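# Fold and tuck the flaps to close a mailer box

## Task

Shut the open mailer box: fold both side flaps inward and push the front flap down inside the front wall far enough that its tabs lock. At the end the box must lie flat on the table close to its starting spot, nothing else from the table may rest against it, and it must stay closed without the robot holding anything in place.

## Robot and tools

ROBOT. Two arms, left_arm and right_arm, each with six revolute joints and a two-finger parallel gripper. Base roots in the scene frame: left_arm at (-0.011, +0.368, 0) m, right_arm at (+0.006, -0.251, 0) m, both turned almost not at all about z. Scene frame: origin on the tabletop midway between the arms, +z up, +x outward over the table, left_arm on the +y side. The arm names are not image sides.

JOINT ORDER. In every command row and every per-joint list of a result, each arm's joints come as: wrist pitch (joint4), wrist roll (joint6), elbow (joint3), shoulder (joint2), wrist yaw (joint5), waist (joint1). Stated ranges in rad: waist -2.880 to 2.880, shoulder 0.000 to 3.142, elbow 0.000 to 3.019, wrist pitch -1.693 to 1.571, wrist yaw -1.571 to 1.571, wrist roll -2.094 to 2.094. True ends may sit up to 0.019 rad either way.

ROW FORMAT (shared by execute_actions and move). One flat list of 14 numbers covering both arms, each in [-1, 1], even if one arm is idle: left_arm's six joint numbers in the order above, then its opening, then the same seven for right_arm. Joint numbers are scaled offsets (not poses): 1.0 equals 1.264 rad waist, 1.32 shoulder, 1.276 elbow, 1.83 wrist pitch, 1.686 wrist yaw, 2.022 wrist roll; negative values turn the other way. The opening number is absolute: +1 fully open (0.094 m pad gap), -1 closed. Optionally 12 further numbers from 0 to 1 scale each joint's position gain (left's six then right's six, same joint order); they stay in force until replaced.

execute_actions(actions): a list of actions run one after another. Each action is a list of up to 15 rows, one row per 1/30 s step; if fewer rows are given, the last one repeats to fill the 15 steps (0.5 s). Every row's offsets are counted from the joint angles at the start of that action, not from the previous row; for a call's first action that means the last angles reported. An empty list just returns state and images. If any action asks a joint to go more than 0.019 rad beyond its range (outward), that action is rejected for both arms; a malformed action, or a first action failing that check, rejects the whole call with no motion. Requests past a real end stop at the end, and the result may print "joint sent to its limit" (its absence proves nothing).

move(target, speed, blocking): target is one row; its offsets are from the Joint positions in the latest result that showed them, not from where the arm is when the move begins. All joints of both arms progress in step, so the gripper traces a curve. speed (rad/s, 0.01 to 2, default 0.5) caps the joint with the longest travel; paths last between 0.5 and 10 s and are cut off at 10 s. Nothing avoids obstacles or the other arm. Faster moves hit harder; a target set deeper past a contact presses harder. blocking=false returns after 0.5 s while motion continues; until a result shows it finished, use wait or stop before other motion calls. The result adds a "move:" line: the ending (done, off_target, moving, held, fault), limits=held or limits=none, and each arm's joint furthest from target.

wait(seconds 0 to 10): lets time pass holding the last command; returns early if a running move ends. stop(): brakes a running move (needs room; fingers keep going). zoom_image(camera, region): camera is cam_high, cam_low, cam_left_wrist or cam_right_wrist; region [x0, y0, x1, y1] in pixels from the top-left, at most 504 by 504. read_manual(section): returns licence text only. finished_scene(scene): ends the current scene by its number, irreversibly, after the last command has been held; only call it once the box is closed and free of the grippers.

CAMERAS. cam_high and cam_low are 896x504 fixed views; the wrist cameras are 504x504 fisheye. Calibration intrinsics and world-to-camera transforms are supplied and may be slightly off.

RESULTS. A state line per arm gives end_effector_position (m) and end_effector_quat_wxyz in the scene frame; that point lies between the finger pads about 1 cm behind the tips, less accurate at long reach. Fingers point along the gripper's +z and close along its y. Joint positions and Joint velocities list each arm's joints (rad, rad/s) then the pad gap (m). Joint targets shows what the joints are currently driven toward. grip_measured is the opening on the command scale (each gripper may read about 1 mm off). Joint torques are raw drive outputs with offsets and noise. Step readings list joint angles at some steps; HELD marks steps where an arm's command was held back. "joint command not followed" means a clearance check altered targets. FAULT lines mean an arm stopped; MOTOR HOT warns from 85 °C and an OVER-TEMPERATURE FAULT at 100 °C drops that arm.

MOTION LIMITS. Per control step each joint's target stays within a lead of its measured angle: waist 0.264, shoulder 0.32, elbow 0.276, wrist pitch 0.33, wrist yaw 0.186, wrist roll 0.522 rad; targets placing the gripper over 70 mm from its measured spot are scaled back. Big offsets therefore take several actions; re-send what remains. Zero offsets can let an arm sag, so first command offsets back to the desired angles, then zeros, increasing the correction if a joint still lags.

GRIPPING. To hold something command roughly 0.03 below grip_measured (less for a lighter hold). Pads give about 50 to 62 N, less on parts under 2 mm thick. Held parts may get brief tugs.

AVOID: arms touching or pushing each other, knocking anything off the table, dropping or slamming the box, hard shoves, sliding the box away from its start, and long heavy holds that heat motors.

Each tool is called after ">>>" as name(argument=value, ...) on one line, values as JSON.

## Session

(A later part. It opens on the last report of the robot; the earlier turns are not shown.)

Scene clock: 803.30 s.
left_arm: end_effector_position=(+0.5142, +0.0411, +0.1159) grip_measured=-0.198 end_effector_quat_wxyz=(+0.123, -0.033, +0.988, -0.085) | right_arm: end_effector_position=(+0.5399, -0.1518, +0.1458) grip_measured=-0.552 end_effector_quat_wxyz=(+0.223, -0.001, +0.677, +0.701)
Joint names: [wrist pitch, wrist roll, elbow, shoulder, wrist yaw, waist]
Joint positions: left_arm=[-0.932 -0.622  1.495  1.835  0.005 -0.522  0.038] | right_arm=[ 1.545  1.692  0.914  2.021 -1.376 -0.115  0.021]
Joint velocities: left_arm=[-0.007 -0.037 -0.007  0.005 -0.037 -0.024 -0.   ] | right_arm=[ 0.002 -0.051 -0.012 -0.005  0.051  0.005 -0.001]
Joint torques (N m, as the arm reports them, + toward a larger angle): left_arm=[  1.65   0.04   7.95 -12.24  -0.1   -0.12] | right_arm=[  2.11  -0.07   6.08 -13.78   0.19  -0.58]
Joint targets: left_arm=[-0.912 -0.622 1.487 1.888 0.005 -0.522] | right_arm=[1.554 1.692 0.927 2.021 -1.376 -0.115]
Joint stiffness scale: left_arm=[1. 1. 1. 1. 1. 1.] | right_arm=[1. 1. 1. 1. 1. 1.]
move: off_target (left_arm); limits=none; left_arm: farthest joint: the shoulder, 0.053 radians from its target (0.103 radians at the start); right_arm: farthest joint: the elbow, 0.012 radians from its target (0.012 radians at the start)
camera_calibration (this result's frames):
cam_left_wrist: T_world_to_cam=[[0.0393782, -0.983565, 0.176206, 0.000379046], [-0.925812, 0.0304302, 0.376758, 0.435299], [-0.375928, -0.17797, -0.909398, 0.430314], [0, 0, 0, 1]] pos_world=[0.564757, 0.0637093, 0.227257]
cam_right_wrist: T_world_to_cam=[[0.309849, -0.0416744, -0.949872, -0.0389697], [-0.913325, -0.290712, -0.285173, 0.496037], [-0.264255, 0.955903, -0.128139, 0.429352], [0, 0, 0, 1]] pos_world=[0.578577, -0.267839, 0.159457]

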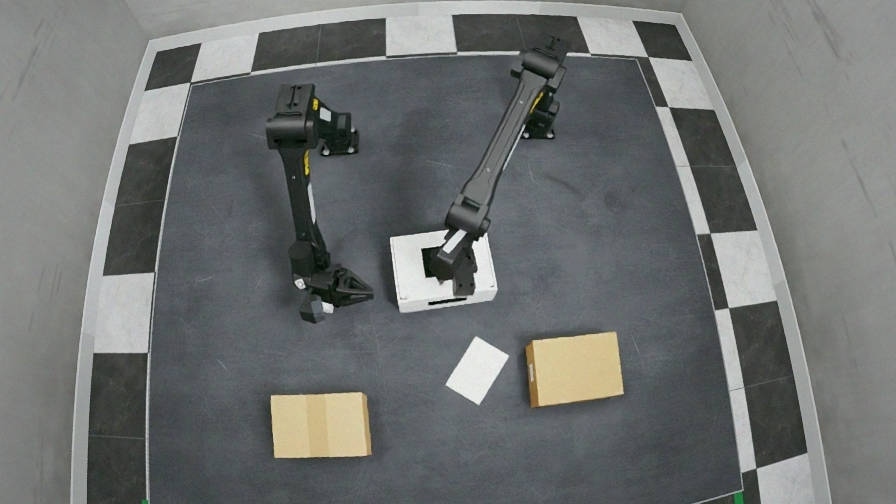

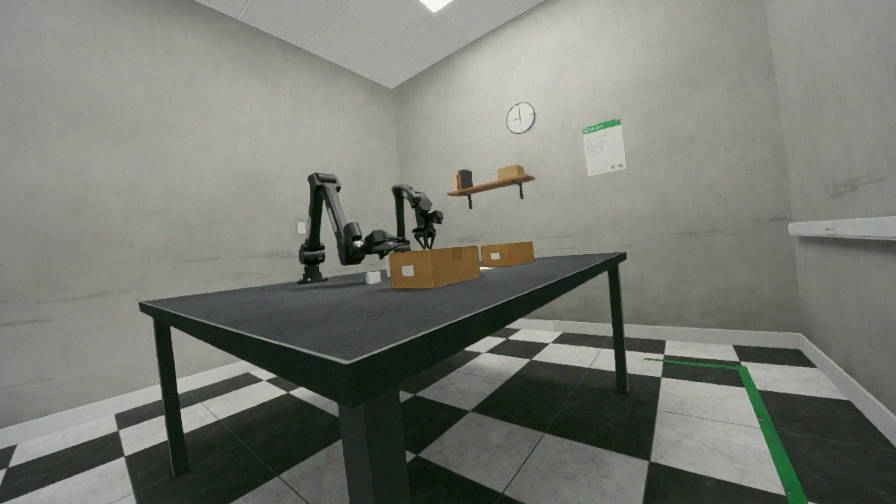

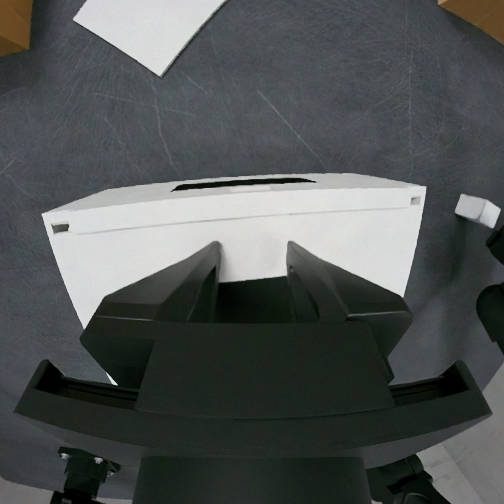

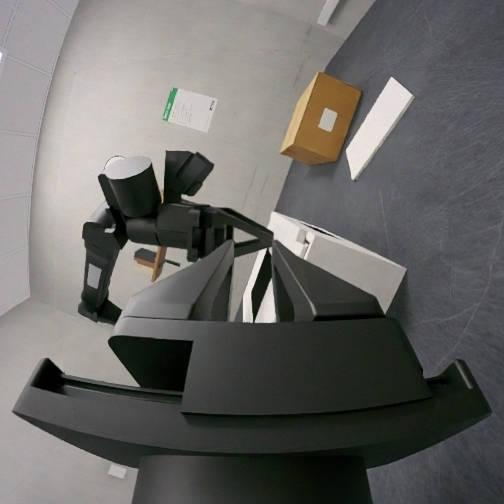

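Press a bit more, then lift.

>>> move(target=[0.01,0,-0.03,0.06,0,0,-0.2,0.005,0,0.01,0,0,-0.05,1], speed=0.06)

>>> move(target=[-0.03,0,0.1,-0.09,0,0,-0.2,0.005,0,0.01,0,0,0,1], speed=0.15)

Scene clock: 817.73 s.
left_arm: end_effector_position=(+0.5136, +0.0415, +0.1137) grip_measured=-0.198 end_effector_quat_wxyz=(+0.123, -0.033, +0.988, -0.085) | right_arm: end_effector_position=(+0.5442, -0.1784, +0.1458) grip_measured=+1.000 end_effector_quat_wxyz=(+0.241, +0.016, +0.677, +0.695)
Joint names: [wrist pitch, wrist roll, elbow, shoulder, wrist yaw, waist]
Joint positions: left_arm=[-0.925 -0.622  1.488  1.835  0.005 -0.522  0.038] | right_arm=[ 1.545  1.692  0.914  2.021 -1.376 -0.165  0.094]
Joint velocities: left_arm=[ 0.002 -0.007 -0.007 -0.024 -0.051 -0.024 -0.   ] | right_arm=[ 0.012 -0.037  0.002  0.005  0.037 -0.005  0.   ]
Joint torques (N m, as the arm reports them, + toward a larger angle): left_arm=[  1.32   0.03   5.89 -10.08  -0.09  -0.06] | right_arm=[  2.11  -0.07   6.11 -13.61   0.21  -1.05]
Joint targets: left_arm=[-0.913 -0.622 1.456 1.914 0.005 -0.522] | right_arm=[1.554 1.692 0.927 2.021 -1.376 -0.178]
Joint stiffness scale: left_arm=[1. 1. 1. 1. 1. 1.] | right_arm=[1. 1. 1. 1. 1. 1.]
move: off_target (left_arm); limits=none; left_arm: farthest joint: the shoulder, 0.079 radians from its target (0.079 radians at the start); right_arm: farthest joint: the waist, 0.013 radians from its target (0.063 radians at the start)
camera_calibration (this result's frames):
cam_left_wrist: T_world_to_cam=[[0.039321, -0.98353, 0.176416, 0.00114841], [-0.925934, 0.0305059, 0.376451, 0.435652], [-0.375633, -0.178152, -0.909484, 0.428051], [0, 0, 0, 1]] pos_world=[0.56413, 0.0640978, 0.225101]
cam_right_wrist: T_world_to_cam=[[0.307402, -0.0569829, -0.949872, -0.0428016], [-0.926613, -0.24508, -0.285173, 0.50759], [-0.216545, 0.967827, -0.128139, 0.432048], [0, 0, 0, 1]] pos_world=[0.577054, -0.296186, 0.159457]

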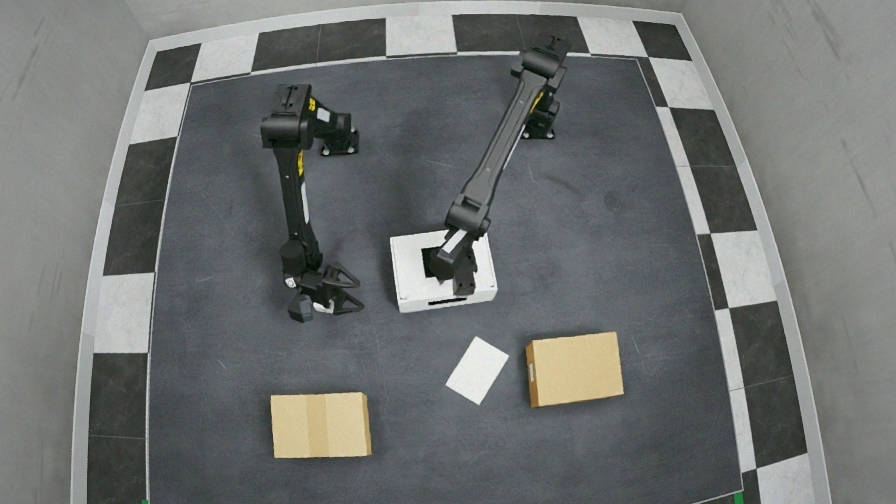

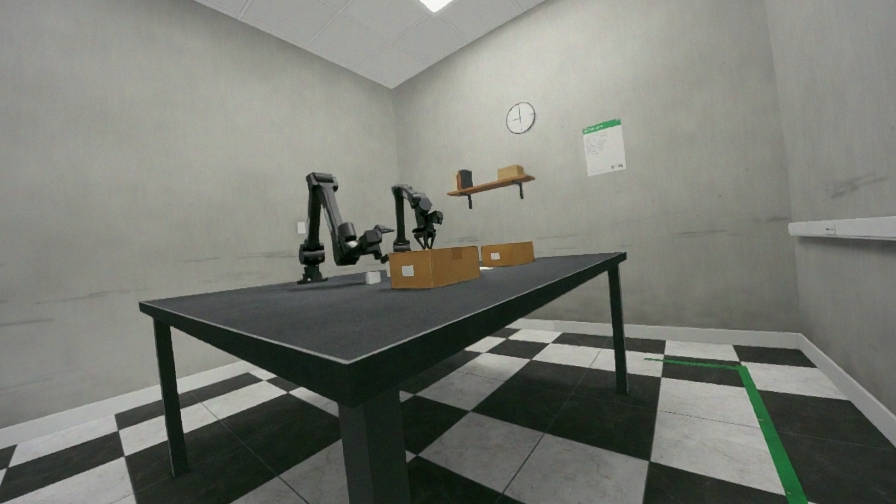

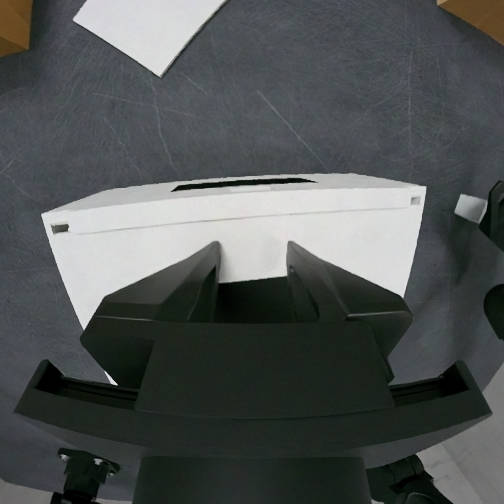

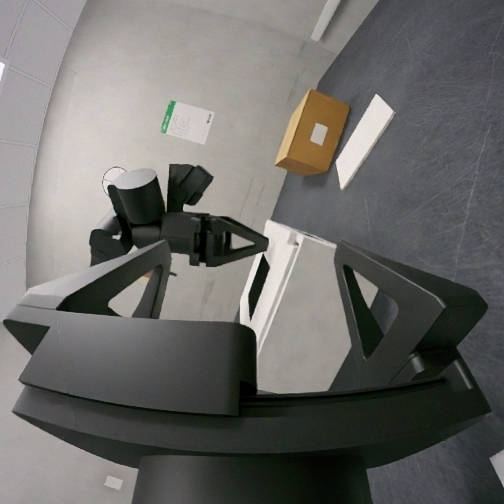

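Scene clock: 819.10 s.
left_arm: end_effector_position=(+0.5249, +0.0345, +0.2076) grip_measured=-0.198 end_effector_quat_wxyz=(+0.178, -0.033, +0.976, -0.121) | right_arm: end_effector_position=(+0.5442, -0.1784, +0.1458) grip_measured=+1.000 end_effector_quat_wxyz=(+0.241, +0.016, +0.677, +0.695)
Joint names: [wrist pitch, wrist roll, elbow, shoulder, wrist yaw, waist]
Joint positions: left_arm=[-0.974 -0.622  1.573  1.736  0.005 -0.522  0.038] | right_arm=[ 1.545  1.692  0.914  2.021 -1.376 -0.165  0.094]
Joint velocities: left_arm=[-0.017  0.022 -0.007 -0.015  0.037 -0.005  0.001] | right_arm=[-0.017 -0.007 -0.002 -0.005 -0.066 -0.005  0.   ]
Joint torques (N m, as the arm reports them, + toward a larger angle): left_arm=[  0.74   0.04  12.89 -16.9   -0.09  -0.08] | right_arm=[  2.16  -0.1    5.99 -13.65   0.18  -0.47]
Joint targets: left_arm=[-0.980 -0.622 1.616 1.716 0.005 -0.522] | right_arm=[1.554 1.692 0.927 2.021 -1.376 -0.165]
Joint stiffness scale: left_arm=[1. 1. 1. 1. 1. 1.] | right_arm=[1. 1. 1. 1. 1. 1.]
move: off_target (left_arm); limits=none; left_arm: farthest joint: the elbow, 0.043 radians from its target (0.127 radians at the start); right_arm: farthest joint: the elbow, 0.012 radians from its target (0.012 radians at the start)
camera_calibration (this result's frames):
cam_left_wrist: T_world_to_cam=[[0.0150251, -0.968475, 0.248658, -0.0255213], [-0.962628, 0.0532438, 0.265541, 0.452486], [-0.270409, -0.243355, -0.931481, 0.468048], [0, 0, 0, 1]] pos_world=[0.562524, 0.0650931, 0.322171]
cam_right_wrist: T_world_to_cam=[[0.307402, -0.0569829, -0.949872, -0.0428016], [-0.926613, -0.24508, -0.285173, 0.50759], [-0.216545, 0.967827, -0.128139, 0.432048], [0, 0, 0, 1]] pos_world=[0.577054, -0.296186, 0.159457]

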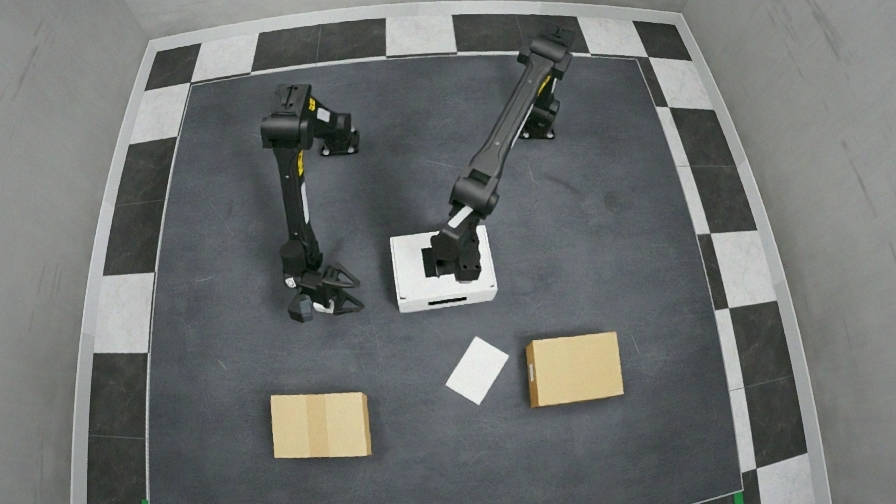

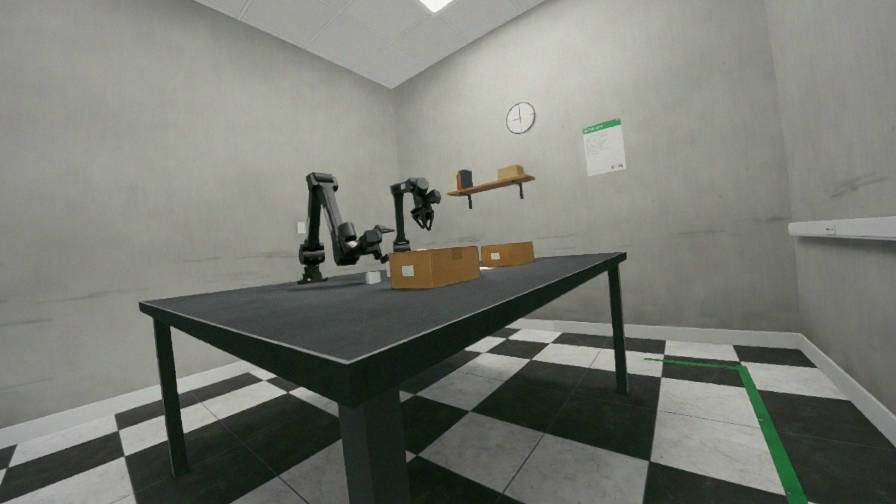

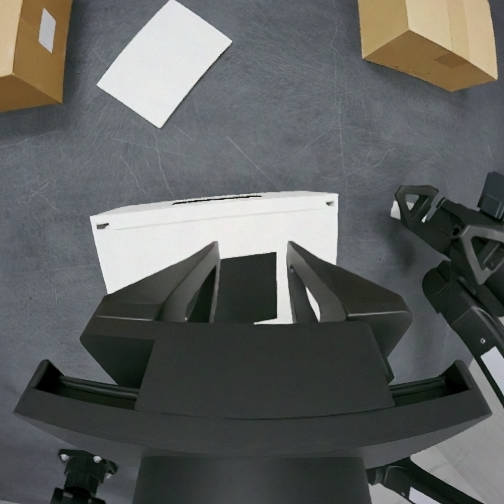

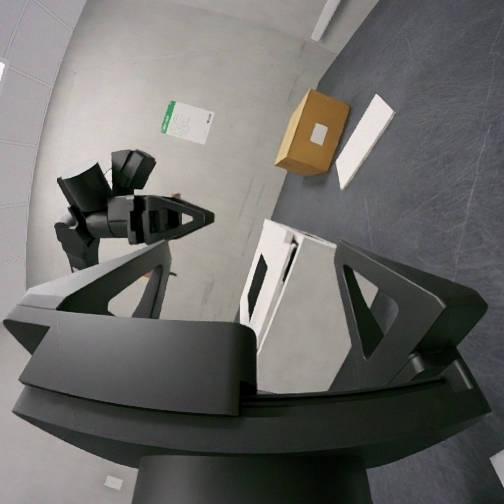

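>>> execute_actions(actions=[])

>>> zoom_image(camera="cam_right_wrist", region=[220, 190, 380, 350])

Scene clock: 824.90 s.
left_arm: end_effector_position=(+0.5249, +0.0345, +0.2076) grip_measured=-0.198 end_effector_quat_wxyz=(+0.178, -0.033, +0.976, -0.121) | right_arm: end_effector_position=(+0.5442, -0.1784, +0.1458) grip_measured=+1.000 end_effector_quat_wxyz=(+0.241, +0.016, +0.677, +0.695)
Joint names: [wrist pitch, wrist roll, elbow, shoulder, wrist yaw, waist]
Joint positions: left_arm=[-0.974 -0.622  1.573  1.736  0.005 -0.522  0.038] | right_arm=[ 1.545  1.692  0.914  2.021 -1.376 -0.165  0.094]
Joint velocities: left_arm=[ 0.007  0.022 -0.002 -0.005 -0.081 -0.015  0.001] | right_arm=[-0.002  0.051  0.002 -0.015 -0.007  0.015  0.   ]
Joint torques (N m, as the arm reports them, + toward a larger angle): left_arm=[  0.73   0.04  12.84 -17.23  -0.09  -0.21] | right_arm=[  2.19  -0.09   6.2  -13.77   0.21  -0.36]
Joint targets: left_arm=[-0.980 -0.622 1.616 1.716 0.005 -0.522] | right_arm=[1.554 1.692 0.927 2.021 -1.376 -0.165]
Joint stiffness scale: left_arm=[1. 1. 1. 1. 1. 1.] | right_arm=[1. 1. 1. 1. 1. 1.]
camera_calibration (this result's frames):
cam_left_wrist: T_world_to_cam=[[0.0150251, -0.968475, 0.248658, -0.0255213], [-0.962628, 0.0532438, 0.265541, 0.452486], [-0.270409, -0.243355, -0.931481, 0.468048], [0, 0, 0, 1]] pos_world=[0.562524, 0.0650931, 0.322171]
cam_right_wrist: T_world_to_cam=[[0.307402, -0.0569829, -0.949872, -0.0428016], [-0.926613, -0.24508, -0.285173, 0.50759], [-0.216545, 0.967827, -0.128139, 0.432048], [0, 0, 0, 1]] pos_world=[0.577054, -0.296186, 0.159457]

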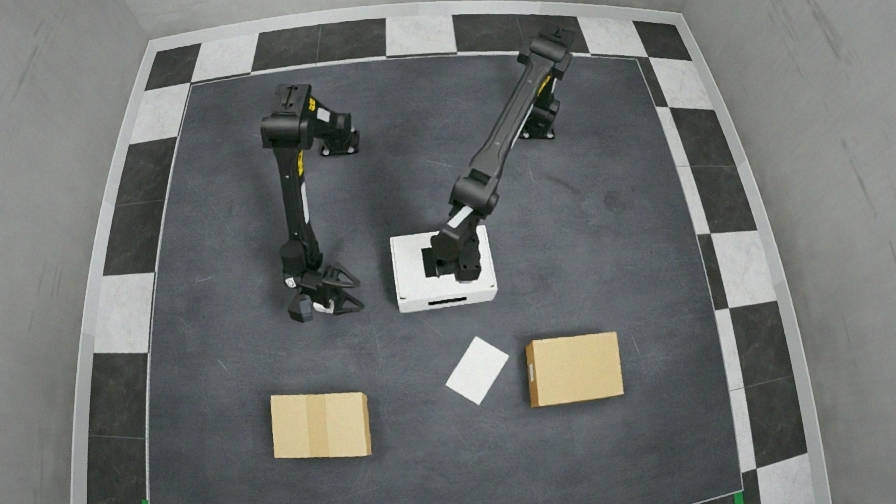

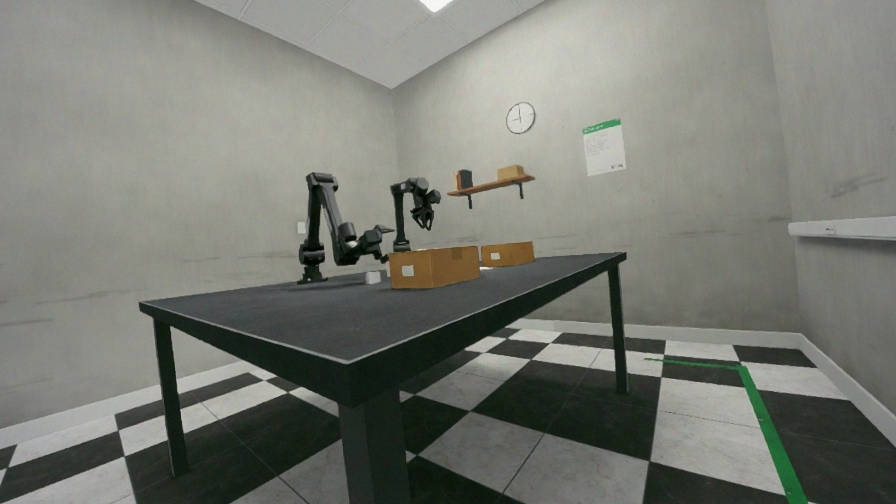

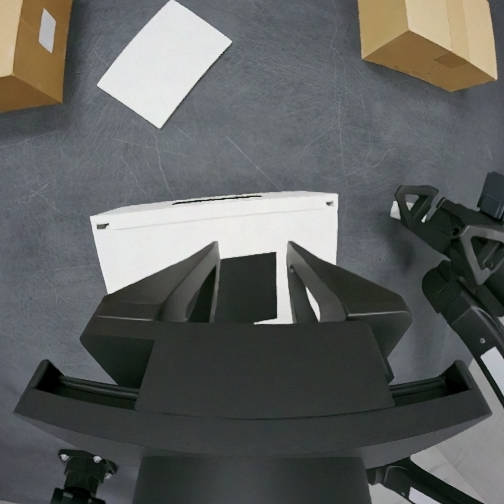

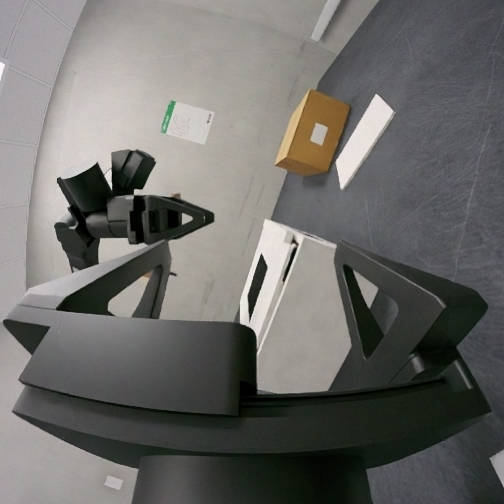

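Region (220, 190, 380, 350) of cam_right_wrist's 504x504 image, scaled by 3.150, with more detail than that image has.

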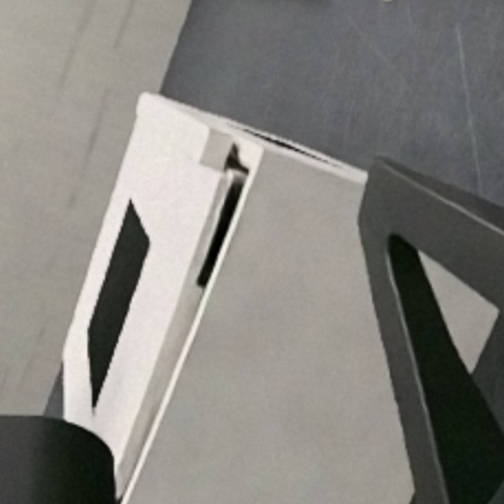

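>>> move(target=[-0.215,0,0.258,0.21,0,0.012,1,0.005,0,0.01,0,0,0,1], speed=0.3)

Scene clock: 838.40 s.
left_arm: end_effector_position=(+0.5302, +0.0372, +0.1478) grip_measured=+1.000 end_effector_quat_wxyz=(+0.027, -0.038, +0.999, -0.020) | right_arm: end_effector_position=(+0.5442, -0.1784, +0.1458) grip_measured=+1.000 end_effector_quat_wxyz=(+0.241, +0.016, +0.677, +0.695)
Joint names: [wrist pitch, wrist roll, elbow, shoulder, wrist yaw, waist]
Joint positions: left_arm=[-1.36  -0.622  1.852  1.995  0.005 -0.514  0.094] | right_arm=[ 1.545  1.692  0.914  2.021 -1.376 -0.165  0.094]
Joint velocities: left_arm=[-0.012 -0.007 -0.007 -0.005 -0.022 -0.015  0.   ] | right_arm=[-0.007  0.037  0.002 -0.015 -0.037 -0.005  0.   ]
Joint torques (N m, as the arm reports them, + toward a larger angle): left_arm=[ -0.08   0.02  12.86 -16.92  -0.1    0.35] | right_arm=[  2.24  -0.07   6.24 -13.85   0.2   -0.41]
Joint targets: left_arm=[-1.367 -0.622 1.902 2.013 0.005 -0.507] | right_arm=[1.554 1.692 0.927 2.021 -1.376 -0.165]
Joint stiffness scale: left_arm=[1. 1. 1. 1. 1. 1.] | right_arm=[1. 1. 1. 1. 1. 1.]
move: off_target (left_arm); limits=none; left_arm: farthest joint: the elbow, 0.050 radians from its target (0.329 radians at the start); right_arm: farthest joint: the elbow, 0.012 radians from its target (0.012 radians at the start)
camera_calibration (this result's frames):
cam_left_wrist: T_world_to_cam=[[0.0692246, -0.996589, 0.0449277, -0.0056612], [-0.83386, -0.033082, 0.550984, 0.366022], [-0.547618, -0.0756051, -0.833305, 0.540636], [0, 0, 0, 1]] pos_world=[0.601665, 0.0473416, 0.249097]
cam_right_wrist: T_world_to_cam=[[0.307402, -0.0569829, -0.949872, -0.0428016], [-0.926613, -0.24508, -0.285173, 0.50759], [-0.216545, 0.967827, -0.128139, 0.432048], [0, 0, 0, 1]] pos_world=[0.577054, -0.296186, 0.159457]

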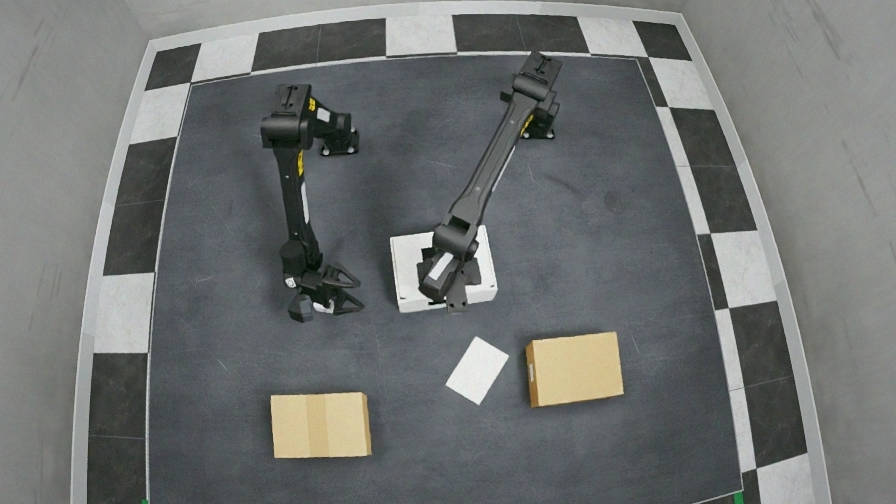

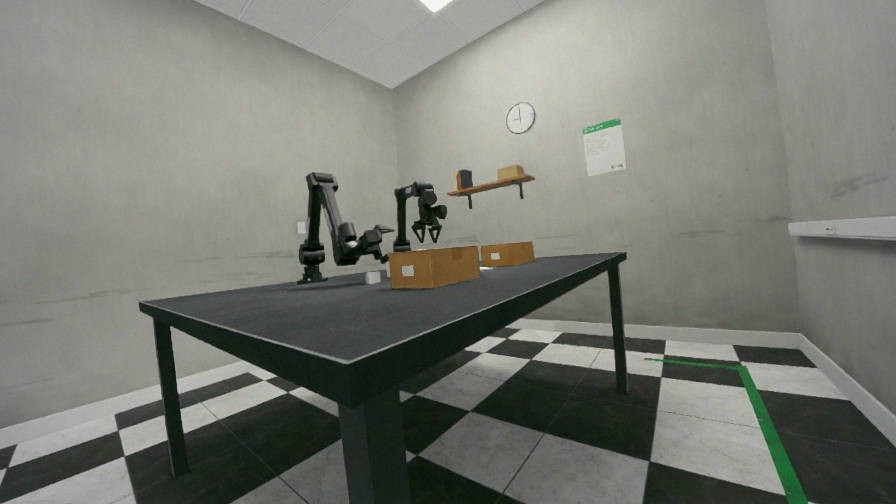

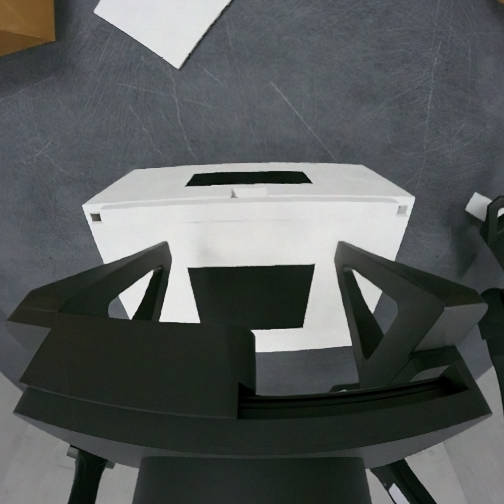

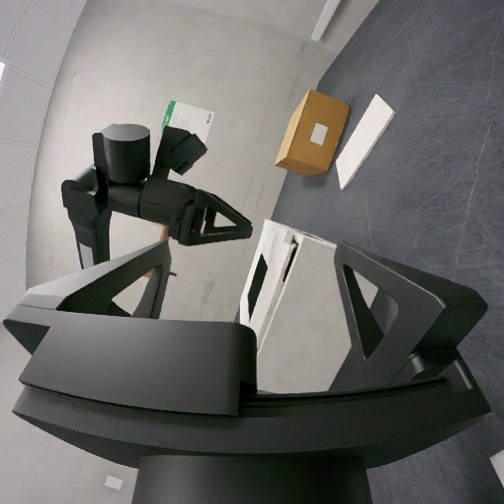

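>>> move(target=[0.065,0,-0.085,0.085,0,0,1,0.005,0,0.01,0,0,0,1], speed=0.07)

>>> move(target=[-0.05,0,0.1,-0.07,0,0,1,0.005,0,0.01,0,0,0,1], speed=0.15)

>>> zoom_image(camera="cam_right_wrist", region=[220, 190, 380, 350])

Scene clock: 852.37 s.
left_arm: end_effector_position=(+0.5255, +0.0400, +0.1092) grip_measured=+1.000 end_effector_quat_wxyz=(+0.019, -0.040, +0.999, -0.011) | right_arm: end_effector_position=(+0.5442, -0.1784, +0.1458) grip_measured=+1.000 end_effector_quat_wxyz=(+0.241, +0.016, +0.677, +0.695)
Joint names: [wrist pitch, wrist roll, elbow, shoulder, wrist yaw, waist]
Joint positions: left_arm=[-1.295 -0.628  1.785  2.017 -0.002 -0.516  0.094] | right_arm=[ 1.545  1.692  0.914  2.021 -1.376 -0.165  0.094]
Joint velocities: left_arm=[ 0.012  0.007 -0.002 -0.015 -0.066  0.005  0.   ] | right_arm=[-0.012 -0.051 -0.007 -0.005 -0.066 -0.015  0.   ]
Joint torques (N m, as the arm reports them, + toward a larger angle): left_arm=[  2.72   0.08   5.   -11.4    0.18   0.06] | right_arm=[  2.1   -0.1    6.17 -13.01   0.17  -0.19]
Joint targets: left_arm=[-1.242 -0.622 1.744 2.107 0.004 -0.515] | right_arm=[1.554 1.692 0.927 2.021 -1.376 -0.165]
Joint stiffness scale: left_arm=[1. 1. 1. 1. 1. 1.] | right_arm=[1. 1. 1. 1. 1. 1.]
move: off_target (left_arm); limits=none; left_arm: farthest joint: the shoulder, 0.090 radians from its target (0.112 radians at the start); right_arm: farthest joint: the elbow, 0.012 radians from its target (0.012 radians at the start)
camera_calibration (this result's frames):
cam_left_wrist: T_world_to_cam=[[0.074002, -0.996928, 0.0256592, -0.00120636], [-0.824146, -0.0466483, 0.564454, 0.377495], [-0.561523, -0.0629176, -0.825066, 0.512019], [0, 0, 0, 1]] pos_world=[0.598711, 0.0486219, 0.209402]
cam_right_wrist: T_world_to_cam=[[0.307402, -0.0569829, -0.949872, -0.0428016], [-0.926613, -0.24508, -0.285173, 0.50759], [-0.216545, 0.967827, -0.128139, 0.432048], [0, 0, 0, 1]] pos_world=[0.577054, -0.296186, 0.159457]

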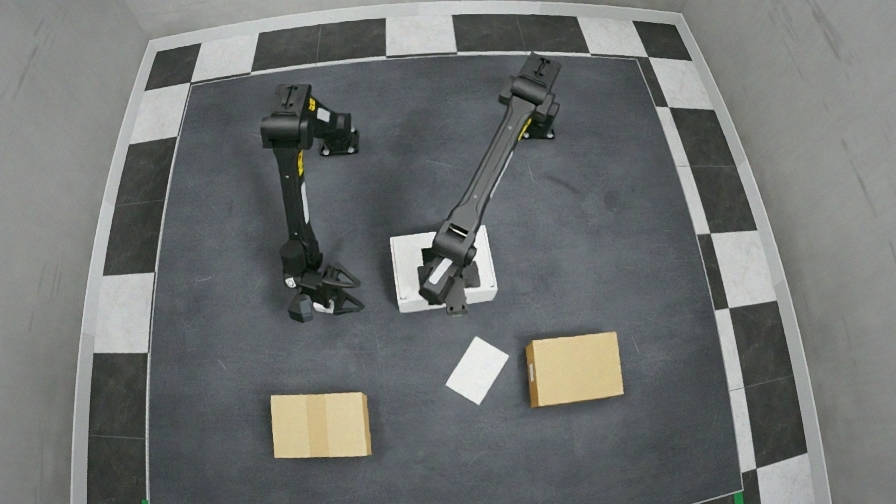

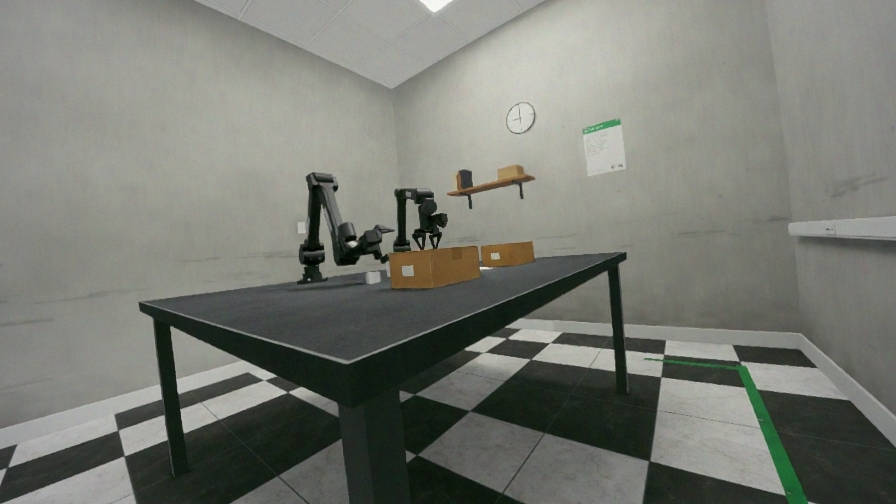

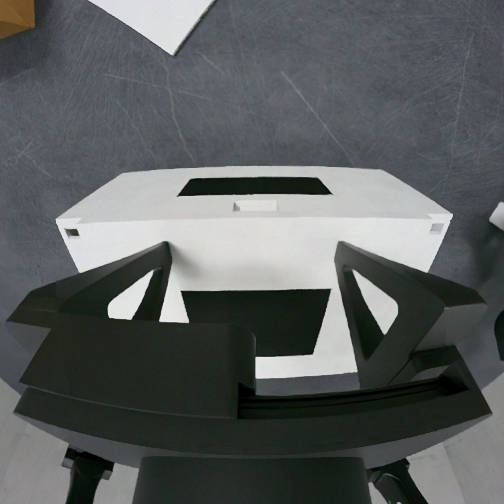

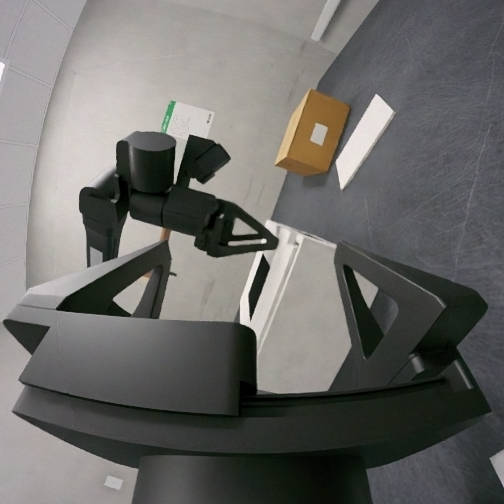

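Scene clock: 853.67 s.
left_arm: end_effector_position=(+0.5291, +0.0379, +0.1827) grip_measured=+1.000 end_effector_quat_wxyz=(+0.047, -0.040, +0.998, -0.030) | right_arm: end_effector_position=(+0.5442, -0.1784, +0.1458) grip_measured=+1.000 end_effector_quat_wxyz=(+0.241, +0.016, +0.677, +0.695)
Joint names: [wrist pitch, wrist roll, elbow, shoulder, wrist yaw, waist]
Joint positions: left_arm=[-1.379 -0.628  1.87   1.949 -0.003 -0.516  0.094] | right_arm=[ 1.545  1.692  0.914  2.021 -1.376 -0.165  0.094]
Joint velocities: left_arm=[-0.012 -0.007  0.002  0.015  0.022  0.005  0.   ] | right_arm=[ 0.007  0.007 -0.007 -0.005 -0.022 -0.005  0.   ]
Joint torques (N m, as the arm reports them, + toward a larger angle): left_arm=[  0.02   0.02  12.37 -19.67  -0.07  -0.07] | right_arm=[  2.23  -0.11   6.2  -14.24   0.15  -0.45]
Joint targets: left_arm=[-1.386 -0.628 1.913 1.925 -0.002 -0.516] | right_arm=[1.554 1.692 0.927 2.021 -1.376 -0.165]
Joint stiffness scale: left_arm=[1. 1. 1. 1. 1. 1.] | right_arm=[1. 1. 1. 1. 1. 1.]
move: off_target (left_arm); limits=none; left_arm: farthest joint: the elbow, 0.043 radians from its target (0.128 radians at the start); right_arm: farthest joint: the elbow, 0.012 radians from its target (0.012 radians at the start)
camera_calibration (this result's frames):
cam_left_wrist: T_world_to_cam=[[0.0717357, -0.995282, 0.0653316, -0.011591], [-0.855904, -0.0277936, 0.516387, 0.363752], [-0.512135, -0.092961, -0.853859, 0.554819], [0, 0, 0, 1]] pos_world=[0.59631, 0.0501502, 0.286658]
cam_right_wrist: T_world_to_cam=[[0.307402, -0.0569829, -0.949872, -0.0428016], [-0.926613, -0.24508, -0.285173, 0.50759], [-0.216545, 0.967827, -0.128139, 0.432048], [0, 0, 0, 1]] pos_world=[0.577054, -0.296186, 0.159457]

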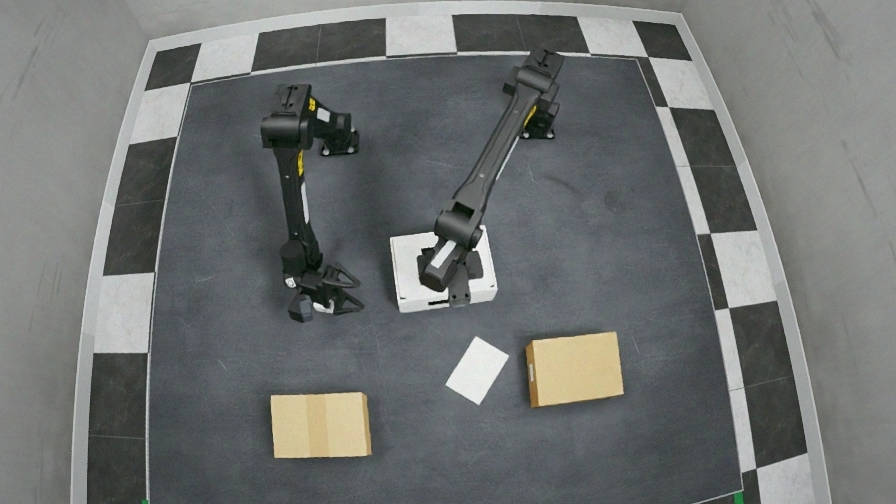

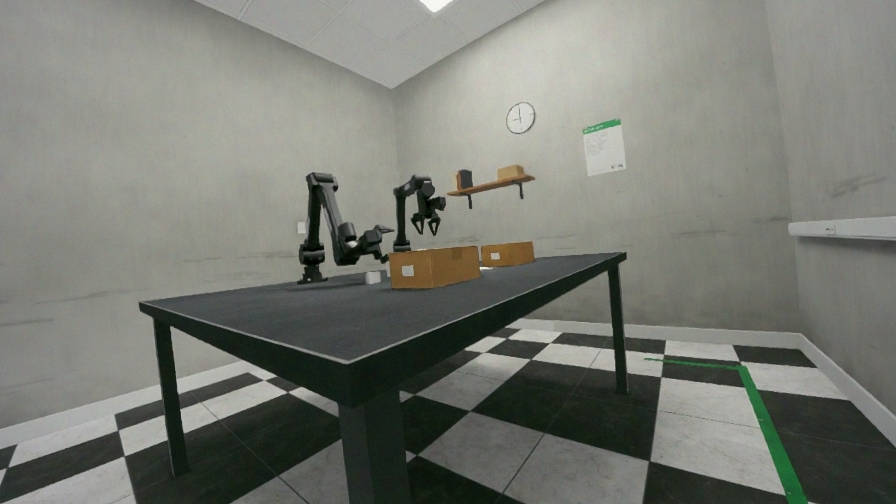

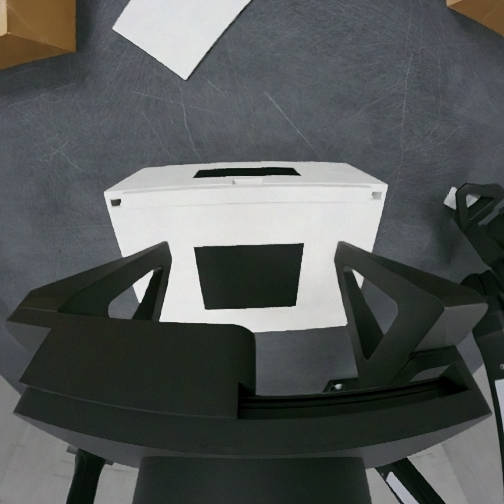

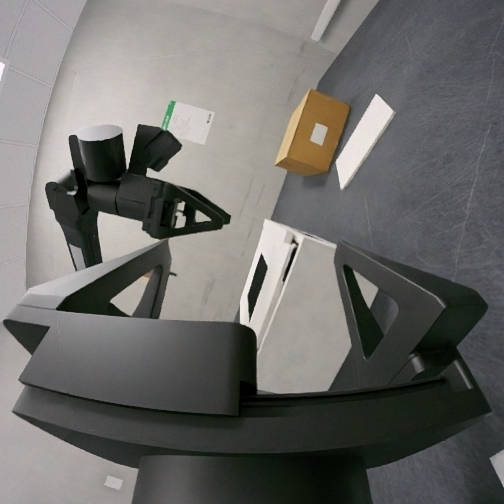

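Region (220, 190, 380, 350) of cam_right_wrist's 504x504 image, scaled by 3.150, with more detail than that image has.

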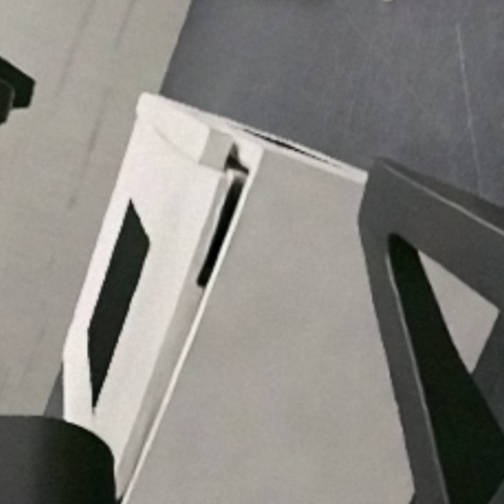

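Returns to the same repeatable stop, consistent with the tabs catching.

>>> finished_scene(scene=1)

The scene is finished: the task was done.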